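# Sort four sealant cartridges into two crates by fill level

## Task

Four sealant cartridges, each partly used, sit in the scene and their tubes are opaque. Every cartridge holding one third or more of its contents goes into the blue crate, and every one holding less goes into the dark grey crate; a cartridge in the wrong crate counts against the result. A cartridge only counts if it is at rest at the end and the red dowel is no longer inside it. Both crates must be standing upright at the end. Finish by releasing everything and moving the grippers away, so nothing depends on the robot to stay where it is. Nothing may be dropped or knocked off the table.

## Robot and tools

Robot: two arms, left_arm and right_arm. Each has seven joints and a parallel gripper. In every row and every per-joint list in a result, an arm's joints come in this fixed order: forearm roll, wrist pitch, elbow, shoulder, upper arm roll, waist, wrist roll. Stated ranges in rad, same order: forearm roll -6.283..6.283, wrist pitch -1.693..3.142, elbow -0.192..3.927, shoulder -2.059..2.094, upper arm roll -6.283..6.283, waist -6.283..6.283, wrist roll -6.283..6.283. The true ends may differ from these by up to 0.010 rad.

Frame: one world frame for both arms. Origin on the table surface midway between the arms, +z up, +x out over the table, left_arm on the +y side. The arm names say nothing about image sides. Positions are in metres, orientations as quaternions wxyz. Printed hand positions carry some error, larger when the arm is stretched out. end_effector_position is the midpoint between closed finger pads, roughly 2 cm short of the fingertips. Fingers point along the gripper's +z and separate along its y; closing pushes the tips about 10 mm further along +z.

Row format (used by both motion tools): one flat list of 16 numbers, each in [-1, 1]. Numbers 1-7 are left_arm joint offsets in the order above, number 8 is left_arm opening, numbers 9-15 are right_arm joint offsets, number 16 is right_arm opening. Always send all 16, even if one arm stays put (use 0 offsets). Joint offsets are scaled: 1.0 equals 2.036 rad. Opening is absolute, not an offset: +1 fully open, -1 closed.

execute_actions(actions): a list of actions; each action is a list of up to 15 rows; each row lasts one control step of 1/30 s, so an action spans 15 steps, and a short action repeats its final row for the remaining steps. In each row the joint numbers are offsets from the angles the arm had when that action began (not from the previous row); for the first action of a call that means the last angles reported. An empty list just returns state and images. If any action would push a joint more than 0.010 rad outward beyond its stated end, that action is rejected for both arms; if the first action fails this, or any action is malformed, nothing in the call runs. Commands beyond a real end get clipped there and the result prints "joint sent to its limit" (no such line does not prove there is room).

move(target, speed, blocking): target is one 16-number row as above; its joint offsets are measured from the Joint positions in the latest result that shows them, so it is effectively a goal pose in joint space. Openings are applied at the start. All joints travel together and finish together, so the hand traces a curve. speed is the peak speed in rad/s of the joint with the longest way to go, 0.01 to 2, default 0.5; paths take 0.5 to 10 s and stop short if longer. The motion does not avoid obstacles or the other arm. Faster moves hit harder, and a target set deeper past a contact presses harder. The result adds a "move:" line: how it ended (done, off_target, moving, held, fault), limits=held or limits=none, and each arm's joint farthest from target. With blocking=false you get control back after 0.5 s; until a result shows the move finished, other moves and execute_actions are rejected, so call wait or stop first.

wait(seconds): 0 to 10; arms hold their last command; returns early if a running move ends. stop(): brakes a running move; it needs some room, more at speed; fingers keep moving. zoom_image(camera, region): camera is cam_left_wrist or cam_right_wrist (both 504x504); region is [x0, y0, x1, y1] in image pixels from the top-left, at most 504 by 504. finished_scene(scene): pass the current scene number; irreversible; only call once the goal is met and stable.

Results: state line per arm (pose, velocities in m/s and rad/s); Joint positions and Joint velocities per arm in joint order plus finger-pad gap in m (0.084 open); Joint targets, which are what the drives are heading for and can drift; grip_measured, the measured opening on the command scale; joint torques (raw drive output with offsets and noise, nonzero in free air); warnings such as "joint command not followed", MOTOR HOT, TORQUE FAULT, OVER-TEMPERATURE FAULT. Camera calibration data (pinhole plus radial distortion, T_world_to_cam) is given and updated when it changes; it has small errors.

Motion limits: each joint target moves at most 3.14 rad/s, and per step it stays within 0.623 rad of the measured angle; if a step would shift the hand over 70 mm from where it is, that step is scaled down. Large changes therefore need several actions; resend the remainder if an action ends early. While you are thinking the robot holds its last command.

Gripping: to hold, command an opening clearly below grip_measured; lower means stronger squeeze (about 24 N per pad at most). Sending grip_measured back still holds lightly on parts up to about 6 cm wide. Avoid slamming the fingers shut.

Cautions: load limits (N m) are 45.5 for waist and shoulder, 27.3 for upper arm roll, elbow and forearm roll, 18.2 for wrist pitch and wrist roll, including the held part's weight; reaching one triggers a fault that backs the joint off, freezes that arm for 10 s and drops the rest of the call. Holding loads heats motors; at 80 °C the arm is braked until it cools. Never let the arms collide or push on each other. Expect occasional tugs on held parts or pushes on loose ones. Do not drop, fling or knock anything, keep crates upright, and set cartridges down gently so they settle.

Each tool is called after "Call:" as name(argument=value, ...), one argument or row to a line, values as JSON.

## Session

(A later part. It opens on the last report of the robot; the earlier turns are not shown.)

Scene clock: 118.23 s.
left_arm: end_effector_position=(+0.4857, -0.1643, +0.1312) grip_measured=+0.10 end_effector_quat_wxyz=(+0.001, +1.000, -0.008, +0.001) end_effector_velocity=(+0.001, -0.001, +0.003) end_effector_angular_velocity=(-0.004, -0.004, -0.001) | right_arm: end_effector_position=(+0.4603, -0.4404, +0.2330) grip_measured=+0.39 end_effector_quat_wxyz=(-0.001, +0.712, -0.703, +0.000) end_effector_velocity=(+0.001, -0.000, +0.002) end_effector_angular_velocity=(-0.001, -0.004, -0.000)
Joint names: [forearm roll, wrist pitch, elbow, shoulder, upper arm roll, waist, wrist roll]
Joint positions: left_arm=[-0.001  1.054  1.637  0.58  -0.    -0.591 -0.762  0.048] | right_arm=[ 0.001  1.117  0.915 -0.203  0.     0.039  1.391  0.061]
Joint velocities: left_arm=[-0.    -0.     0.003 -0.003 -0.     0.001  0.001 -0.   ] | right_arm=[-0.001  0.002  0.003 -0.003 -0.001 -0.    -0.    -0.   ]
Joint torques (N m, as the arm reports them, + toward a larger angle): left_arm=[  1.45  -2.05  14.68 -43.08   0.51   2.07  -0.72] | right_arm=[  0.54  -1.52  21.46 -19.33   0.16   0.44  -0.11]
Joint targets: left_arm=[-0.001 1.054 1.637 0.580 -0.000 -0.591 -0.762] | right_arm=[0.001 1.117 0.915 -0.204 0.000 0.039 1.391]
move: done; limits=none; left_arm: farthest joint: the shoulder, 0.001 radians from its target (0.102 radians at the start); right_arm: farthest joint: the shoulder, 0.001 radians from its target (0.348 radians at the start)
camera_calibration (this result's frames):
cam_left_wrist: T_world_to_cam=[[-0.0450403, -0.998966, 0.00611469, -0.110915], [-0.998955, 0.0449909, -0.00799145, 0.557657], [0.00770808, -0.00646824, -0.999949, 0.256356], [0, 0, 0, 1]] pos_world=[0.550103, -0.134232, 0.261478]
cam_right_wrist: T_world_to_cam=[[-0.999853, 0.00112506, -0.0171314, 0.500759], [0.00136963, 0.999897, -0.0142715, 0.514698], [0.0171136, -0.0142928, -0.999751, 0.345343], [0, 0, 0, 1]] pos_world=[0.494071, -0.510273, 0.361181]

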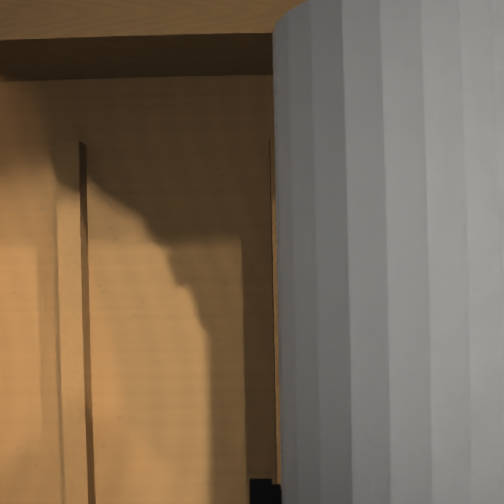

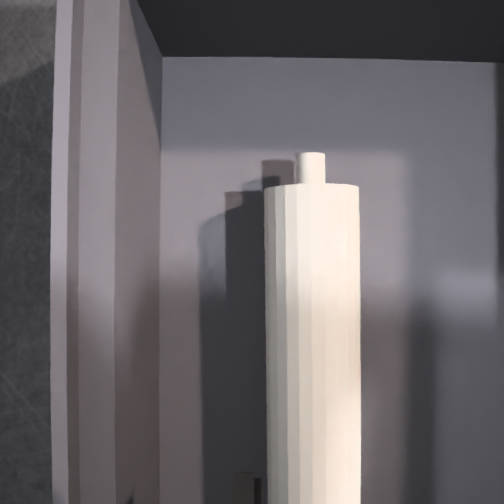

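Blue; q1 .67, q7 -1.09.

Call:
move(
  target=[0,0.034,-0.425,-0.459,0,0,0,-0.4,0,0,0,0,0,0,0,0.4],
  speed=0.7,
)

Call:
move(
  target=[0,0,0,0,0,0.619,-0.161,-0.4,0,0,0,0,0,0,0,0.4],
  speed=0.7,
)

Call:
move(
  target=[0,-0.313,-0.124,0.19,0,0,0,-0.4,0,0,0,0,0,0,0,0.4],
  speed=0.25,
)

Call:
move(
  target=[0,0,0,0,0,0,0,0.4,0,0,0,0,0,0,0,0.4],
)

Call:
move(
  target=[0,0.36,0.14,-0.22,0,0,0,0.4,0,0,0,0,0,0,0,0.4],
  speed=0.4,
)

Scene clock: 129.13 s.
left_arm: end_effector_position=(+0.3075, +0.0119, +0.2313) grip_measured=+0.10 end_effector_quat_wxyz=(+0.001, +1.000, -0.008, +0.001) end_effector_velocity=(-0.000, +0.000, +0.001) end_effector_angular_velocity=(-0.001, -0.002, -0.002) | right_arm: end_effector_position=(+0.4603, -0.4404, +0.2330) grip_measured=+0.39 end_effector_quat_wxyz=(-0.001, +0.712, -0.703, +0.000) end_effector_velocity=(-0.000, -0.000, -0.001) end_effector_angular_velocity=(+0.000, +0.002, -0.001)
Joint names: [forearm roll, wrist pitch, elbow, shoulder, upper arm roll, waist, wrist roll]
Joint positions: left_arm=[-0.001  1.123  0.772 -0.354 -0.    -0.591 -0.762  0.048] | right_arm=[ 0.001  1.117  0.915 -0.203  0.     0.039  1.391  0.061]
Joint velocities: left_arm=[ 0.     0.001 -0.001 -0.004  0.    -0.     0.001  0.   ] | right_arm=[-0.     0.001 -0.     0.001 -0.001  0.     0.    -0.   ]
Joint torques (N m, as the arm reports them, + toward a larger angle): left_arm=[  1.38  -1.99  15.01 -16.8    0.74   2.22  -0.77] | right_arm=[  1.02  -1.98  21.43 -20.62   0.44   1.56  -0.54]
Joint targets: left_arm=[-0.001 1.124 0.772 -0.355 -0.000 -0.591 -0.762] | right_arm=[0.001 1.117 0.915 -0.203 0.000 0.039 1.391]
move: done; limits=none; left_arm: farthest joint: the shoulder, 0.001 radians from its target (0.934 radians at the start); right_arm: farthest joint: the waist, 0.000 radians from its target (0.000 radians at the start)
camera_calibration (this result's frames):
cam_left_wrist: T_world_to_cam=[[-0.0450766, -0.998965, 0.00604155, 0.0564739], [-0.998954, 0.0450284, -0.00790061, 0.372492], [0.00762039, -0.00639137, -0.999951, 0.358993], [0, 0, 0, 1]] pos_world=[0.371912, 0.0419373, 0.361577]
cam_right_wrist: T_world_to_cam=[[-0.999853, 0.00112493, -0.0171322, 0.50076], [0.00136952, 0.999897, -0.0142717, 0.514698], [0.0171144, -0.0142931, -0.999751, 0.345343], [0, 0, 0, 1]] pos_world=[0.494071, -0.510273, 0.361182]

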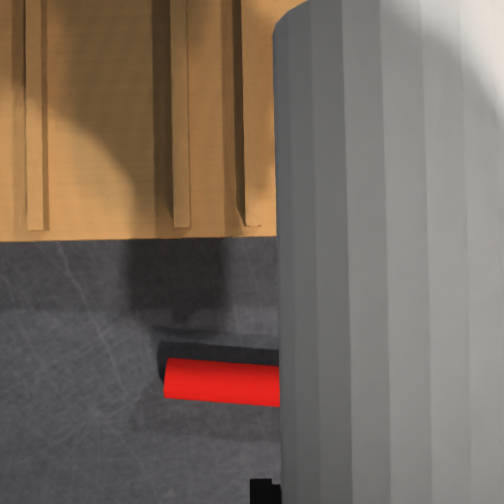

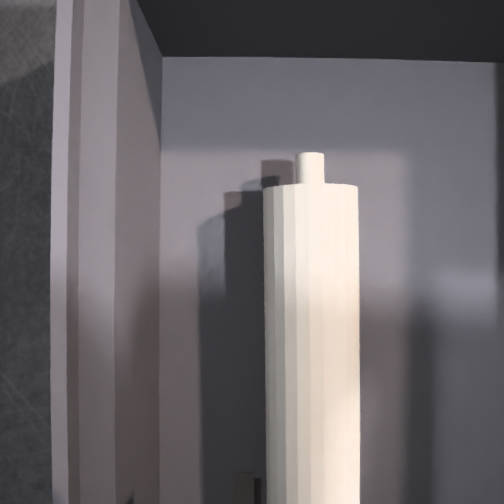

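Scene clock: 131.57 s.
left_arm: end_effector_position=(+0.3723, +0.4390, +0.2313) grip_measured=+0.10 end_effector_quat_wxyz=(+0.001, +0.707, +0.707, +0.001) end_effector_velocity=(-0.001, +0.003, +0.000) end_effector_angular_velocity=(-0.000, -0.000, +0.006) | right_arm: end_effector_position=(+0.4603, -0.4404, +0.2330) grip_measured=+0.39 end_effector_quat_wxyz=(-0.001, +0.712, -0.703, +0.000) end_effector_velocity=(-0.000, -0.000, -0.001) end_effector_angular_velocity=(+0.000, +0.003, -0.000)
Joint names: [forearm roll, wrist pitch, elbow, shoulder, upper arm roll, waist, wrist roll]
Joint positions: left_arm=[-0.001  1.123  0.772 -0.354 -0.     0.669 -1.09   0.048] | right_arm=[ 0.001  1.117  0.915 -0.203  0.     0.039  1.391  0.061]
Joint velocities: left_arm=[ 0.001 -0.     0.001  0.     0.003  0.006  0.002 -0.   ] | right_arm=[-0.001  0.001  0.     0.002 -0.001  0.    -0.    -0.   ]
Joint torques (N m, as the arm reports them, + toward a larger angle): left_arm=[  1.47  -2.01  14.9  -16.68   0.66   2.07  -0.68] | right_arm=[  0.9   -1.56  21.2  -20.7   -0.28   0.13  -0.15]
Joint targets: left_arm=[-0.001 1.123 0.772 -0.354 -0.000 0.670 -1.090] | right_arm=[0.001 1.117 0.915 -0.203 0.000 0.039 1.391]
move: done; limits=none; left_arm: farthest joint: the waist, 0.000 radians from its target (1.260 radians at the start); right_arm: farthest joint: the waist, 0.000 radians from its target (0.000 radians at the start)
camera_calibration (this result's frames):
cam_left_wrist: T_world_to_cam=[[0.999559, -0.0290063, 0.00631457, -0.328722], [-0.0289606, -0.999555, -0.00720883, 0.515292], [0.00652086, 0.00702278, -0.999954, 0.355751], [0, 0, 0, 1]] pos_world=[0.341181, 0.503029, 0.361525]
cam_right_wrist: T_world_to_cam=[[-0.999853, 0.00112493, -0.0171321, 0.50076], [0.00136953, 0.999897, -0.0142717, 0.514698], [0.0171143, -0.0142931, -0.999751, 0.345343], [0, 0, 0, 1]] pos_world=[0.494071, -0.510273, 0.361182]

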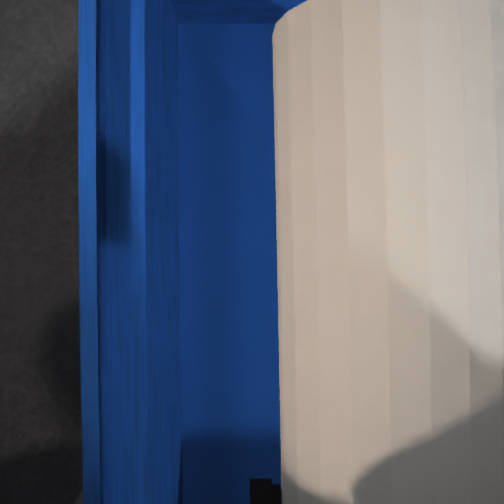

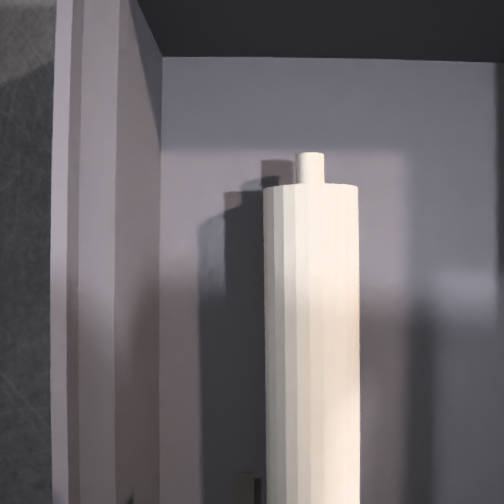

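Scene clock: 134.57 s.
left_arm: end_effector_position=(+0.3721, +0.4391, +0.0401) grip_measured=+0.10 end_effector_quat_wxyz=(+0.000, +0.707, +0.707, -0.000) end_effector_velocity=(-0.000, +0.000, -0.001) end_effector_angular_velocity=(-0.000, +0.000, +0.001) | right_arm: end_effector_position=(+0.4603, -0.4404, +0.2330) grip_measured=+0.39 end_effector_quat_wxyz=(-0.001, +0.712, -0.703, +0.000) end_effector_velocity=(+0.000, +0.000, +0.000) end_effector_angular_velocity=(-0.001, -0.001, +0.001)
Joint names: [forearm roll, wrist pitch, elbow, shoulder, upper arm roll, waist, wrist roll]
Joint positions: left_arm=[-0.001  0.487  0.519  0.033 -0.     0.669 -1.09   0.048] | right_arm=[ 0.001  1.117  0.915 -0.203  0.     0.039  1.391  0.061]
Joint velocities: left_arm=[-0.001 -0.002 -0.001  0.002 -0.     0.001  0.    -0.   ] | right_arm=[-0.001 -0.001  0.    -0.001  0.001  0.     0.     0.   ]
Joint torques (N m, as the arm reports them, + toward a larger angle): left_arm=[  1.46  -1.71  10.58 -21.91   0.71   2.3   -0.71] | right_arm=[  0.51  -1.89  21.36 -20.29   0.08   0.03  -0.24]
Joint targets: left_arm=[-0.001 0.486 0.520 0.033 -0.000 0.669 -1.090] | right_arm=[0.001 1.117 0.915 -0.203 0.000 0.039 1.391]
move: done; limits=none; left_arm: farthest joint: the wrist pitch, 0.001 radians from its target (0.638 radians at the start); right_arm: farthest joint: the waist, 0.000 radians from its target (0.000 radians at the start)
camera_calibration (this result's frames):
cam_left_wrist: T_world_to_cam=[[0.999588, -0.0284023, 0.00403875, -0.327493], [-0.0283768, -0.999578, -0.0062194, 0.513782], [0.00421369, 0.00610223, -0.999973, 0.165881], [0, 0, 0, 1]] pos_world=[0.341239, 0.503251, 0.170395]
cam_right_wrist: T_world_to_cam=[[-0.999853, 0.00112494, -0.0171321, 0.50076], [0.00136953, 0.999897, -0.0142719, 0.514698], [0.0171143, -0.0142932, -0.999751, 0.345343], [0, 0, 0, 1]] pos_world=[0.494071, -0.510273, 0.361182]

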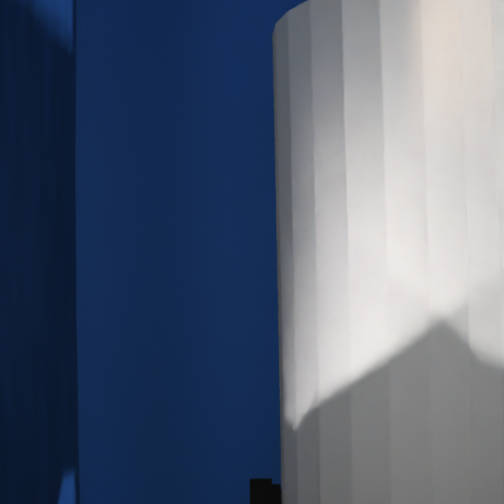

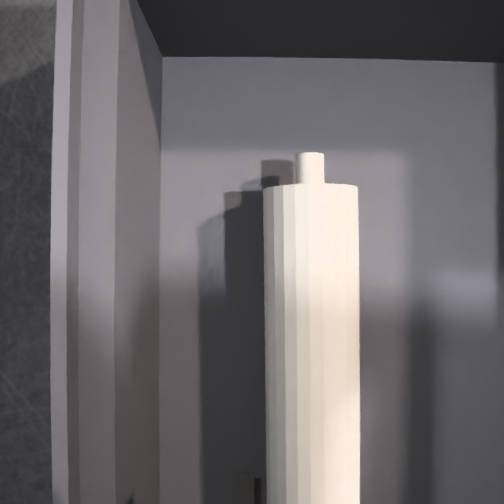

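Scene clock: 135.07 s.
left_arm: end_effector_position=(+0.3728, +0.4395, +0.0407) grip_measured=+0.39 end_effector_quat_wxyz=(+0.000, +0.707, +0.707, +0.001) end_effector_velocity=(-0.006, -0.002, -0.004) end_effector_angular_velocity=(-0.008, +0.016, +0.003) | right_arm: end_effector_position=(+0.4603, -0.4404, +0.2330) grip_measured=+0.39 end_effector_quat_wxyz=(-0.001, +0.712, -0.703, +0.000) end_effector_velocity=(-0.000, -0.000, -0.000) end_effector_angular_velocity=(-0.000, +0.001, -0.000)
Joint names: [forearm roll, wrist pitch, elbow, shoulder, upper arm roll, waist, wrist roll]
Joint positions: left_arm=[-0.001  0.486  0.52   0.032 -0.     0.669 -1.09   0.061] | right_arm=[ 0.001  1.117  0.915 -0.203  0.     0.039  1.391  0.061]
Joint velocities: left_arm=[ 0.001  0.008 -0.009  0.001  0.001  0.001 -0.001  0.001] | right_arm=[-0.    -0.     0.     0.001 -0.    -0.     0.     0.   ]
Joint torques (N m, as the arm reports them, + toward a larger angle): left_arm=[  1.4   -0.55   8.04 -18.74   0.99   2.9   -0.78] | right_arm=[  0.92  -2.04  20.97 -20.28   0.01   0.19  -0.55]
Joint targets: left_arm=[-0.001 0.487 0.519 0.033 -0.000 0.669 -1.090] | right_arm=[0.001 1.117 0.915 -0.203 0.000 0.039 1.391]
move: done; limits=none; left_arm: farthest joint: the shoulder, 0.001 radians from its target (0.000 radians at the start); right_arm: farthest joint: the waist, 0.000 radians from its target (0.000 radians at the start)
camera_calibration (this result's frames):
cam_left_wrist: T_world_to_cam=[[0.999571, -0.0286984, 0.00584523, -0.328178], [-0.0286558, -0.999563, -0.00724707, 0.514256], [0.00605065, 0.00707646, -0.999957, 0.165315], [0, 0, 0, 1]] pos_world=[0.341774, 0.503443, 0.170953]
cam_right_wrist: T_world_to_cam=[[-0.999853, 0.00112512, -0.0171321, 0.50076], [0.00136971, 0.999897, -0.0142717, 0.514698], [0.0171143, -0.0142931, -0.999751, 0.345343], [0, 0, 0, 1]] pos_world=[0.494071, -0.510273, 0.361182]

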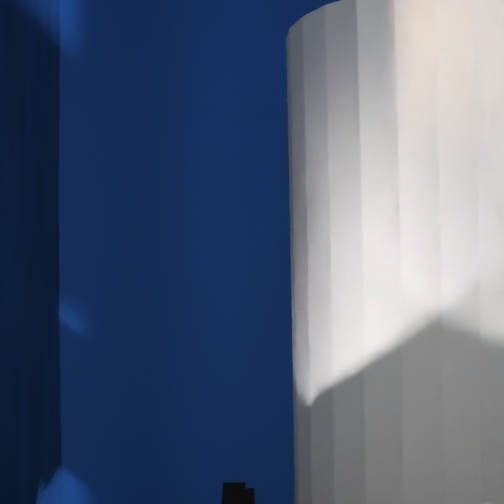

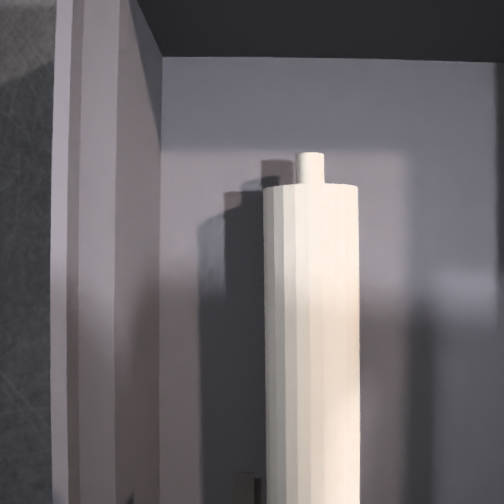

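Scene clock: 137.43 s.
left_arm: end_effector_position=(+0.3613, +0.4333, +0.2601) grip_measured=+0.39 end_effector_quat_wxyz=(+0.000, +0.707, +0.707, +0.001) end_effector_velocity=(+0.000, +0.000, +0.002) end_effector_angular_velocity=(+0.002, -0.004, -0.001) | right_arm: end_effector_position=(+0.4603, -0.4404, +0.2330) grip_measured=+0.39 end_effector_quat_wxyz=(-0.001, +0.712, -0.703, +0.000) end_effector_velocity=(+0.000, +0.000, +0.000) end_effector_angular_velocity=(-0.000, -0.001, +0.001)
Joint names: [forearm roll, wrist pitch, elbow, shoulder, upper arm roll, waist, wrist roll]
Joint positions: left_arm=[-0.001  1.219  0.805 -0.415 -0.     0.669 -1.09   0.061] | right_arm=[ 0.001  1.117  0.915 -0.203  0.     0.039  1.391  0.061]
Joint velocities: left_arm=[ 0.     0.001  0.003 -0.003 -0.     0.     0.001 -0.   ] | right_arm=[-0.    -0.001 -0.    -0.001  0.     0.001  0.    -0.   ]
Joint torques (N m, as the arm reports them, + toward a larger angle): left_arm=[  1.38  -1.51  13.6  -13.24   0.67   2.18  -0.74] | right_arm=[  0.83  -1.92  20.89 -20.4   -0.22   0.45  -0.05]
Joint targets: left_arm=[-0.001 1.219 0.805 -0.416 -0.000 0.669 -1.090] | right_arm=[0.001 1.117 0.915 -0.203 0.000 0.039 1.391]
move: done; limits=none; left_arm: farthest joint: the shoulder, 0.001 radians from its target (0.448 radians at the start); right_arm: farthest joint: the waist, 0.000 radians from its target (0.000 radians at the start)
camera_calibration (this result's frames):
cam_left_wrist: T_world_to_cam=[[0.999563, -0.0290735, 0.00542449, -0.31787], [-0.0290367, -0.999556, -0.00674314, 0.509422], [0.00561813, 0.00658268, -0.999963, 0.3852], [0, 0, 0, 1]] pos_world=[0.330359, 0.497418, 0.390345]
cam_right_wrist: T_world_to_cam=[[-0.999853, 0.00112503, -0.0171323, 0.50076], [0.00136963, 0.999897, -0.0142719, 0.514698], [0.0171144, -0.0142933, -0.999751, 0.345343], [0, 0, 0, 1]] pos_world=[0.494071, -0.510273, 0.361182]

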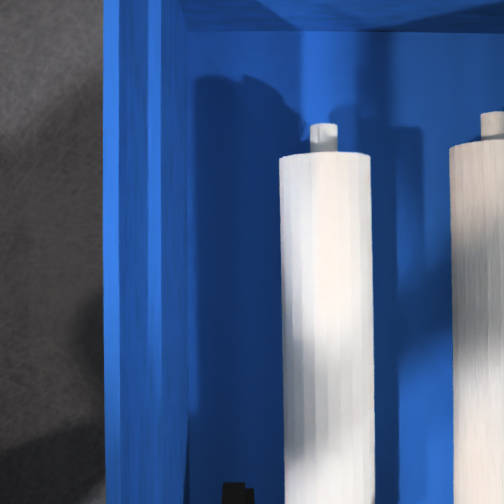

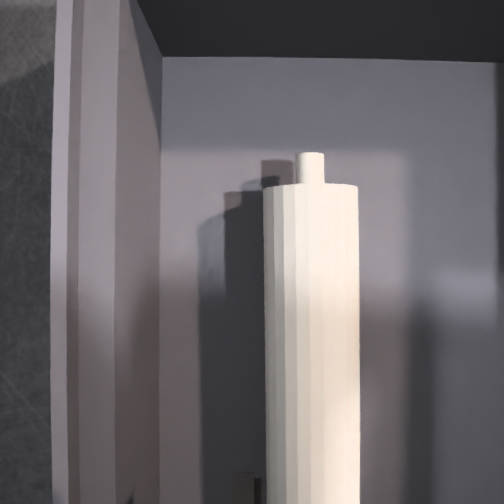

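Call:
wait(
  seconds=3,
)

Call:
finished_scene(
  scene=2,
)

Scene clock: 143.53 s.
left_arm: end_effector_position=(+0.3614, +0.4334, +0.2604) grip_measured=+0.39 end_effector_quat_wxyz=(+0.001, +0.707, +0.707, +0.001) end_effector_velocity=(+0.000, +0.000, +0.000) end_effector_angular_velocity=(-0.000, -0.001, +0.000) | right_arm: end_effector_position=(+0.4603, -0.4404, +0.2330) grip_measured=+0.39 end_effector_quat_wxyz=(-0.001, +0.712, -0.703, +0.000) end_effector_velocity=(-0.000, +0.001, +0.000) end_effector_angular_velocity=(-0.000, +0.000, +0.002)
Joint names: [forearm roll, wrist pitch, elbow, shoulder, upper arm roll, waist, wrist roll]
Joint positions: left_arm=[-0.001  1.219  0.805 -0.416 -0.     0.669 -1.09   0.061] | right_arm=[ 0.001  1.117  0.915 -0.203  0.     0.039  1.391  0.061]
Joint velocities: left_arm=[-0.    -0.     0.    -0.     0.     0.001  0.     0.   ] | right_arm=[ 0.     0.001  0.    -0.001  0.001 -0.    -0.     0.   ]
Joint torques (N m, as the arm reports them, + toward a larger angle): left_arm=[  1.44  -1.61  13.64 -13.19   0.7    2.07  -0.7 ] | right_arm=[  0.81  -1.47  21.18 -18.87   0.36  -0.09  -0.37]
Joint targets: left_arm=[-0.001 1.219 0.805 -0.416 -0.000 0.669 -1.090] | right_arm=[0.001 1.117 0.915 -0.203 0.000 0.039 1.391]
wait: 3.00 s; at rest from the start
camera_calibration (this result's frames):
cam_left_wrist: T_world_to_cam=[[0.999559, -0.0290823, 0.00595777, -0.318064], [-0.0290401, -0.999553, -0.0070449, 0.509533], [0.00615999, 0.00686878, -0.999957, 0.385156], [0, 0, 0, 1]] pos_world=[0.330348, 0.49741, 0.390625]
cam_right_wrist: T_world_to_cam=[[-0.999853, 0.00112535, -0.017132, 0.50076], [0.00136994, 0.999897, -0.0142718, 0.514698], [0.0171142, -0.0142932, -0.999751, 0.345343], [0, 0, 0, 1]] pos_world=[0.494071, -0.510273, 0.361182]

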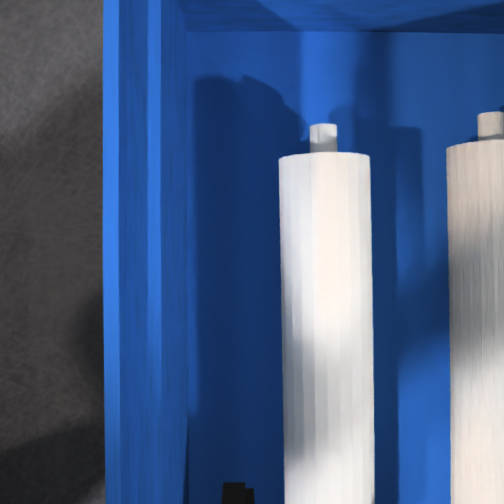

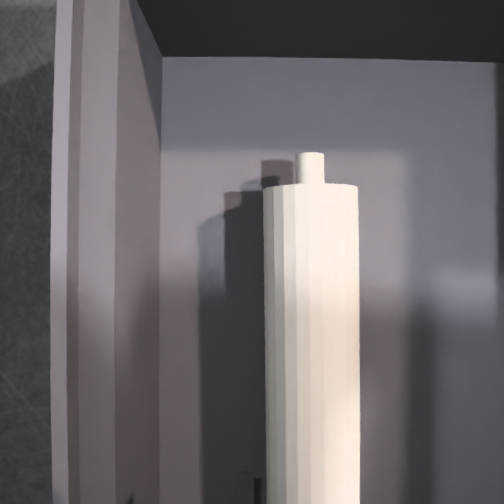

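The scene is finished: the task was done.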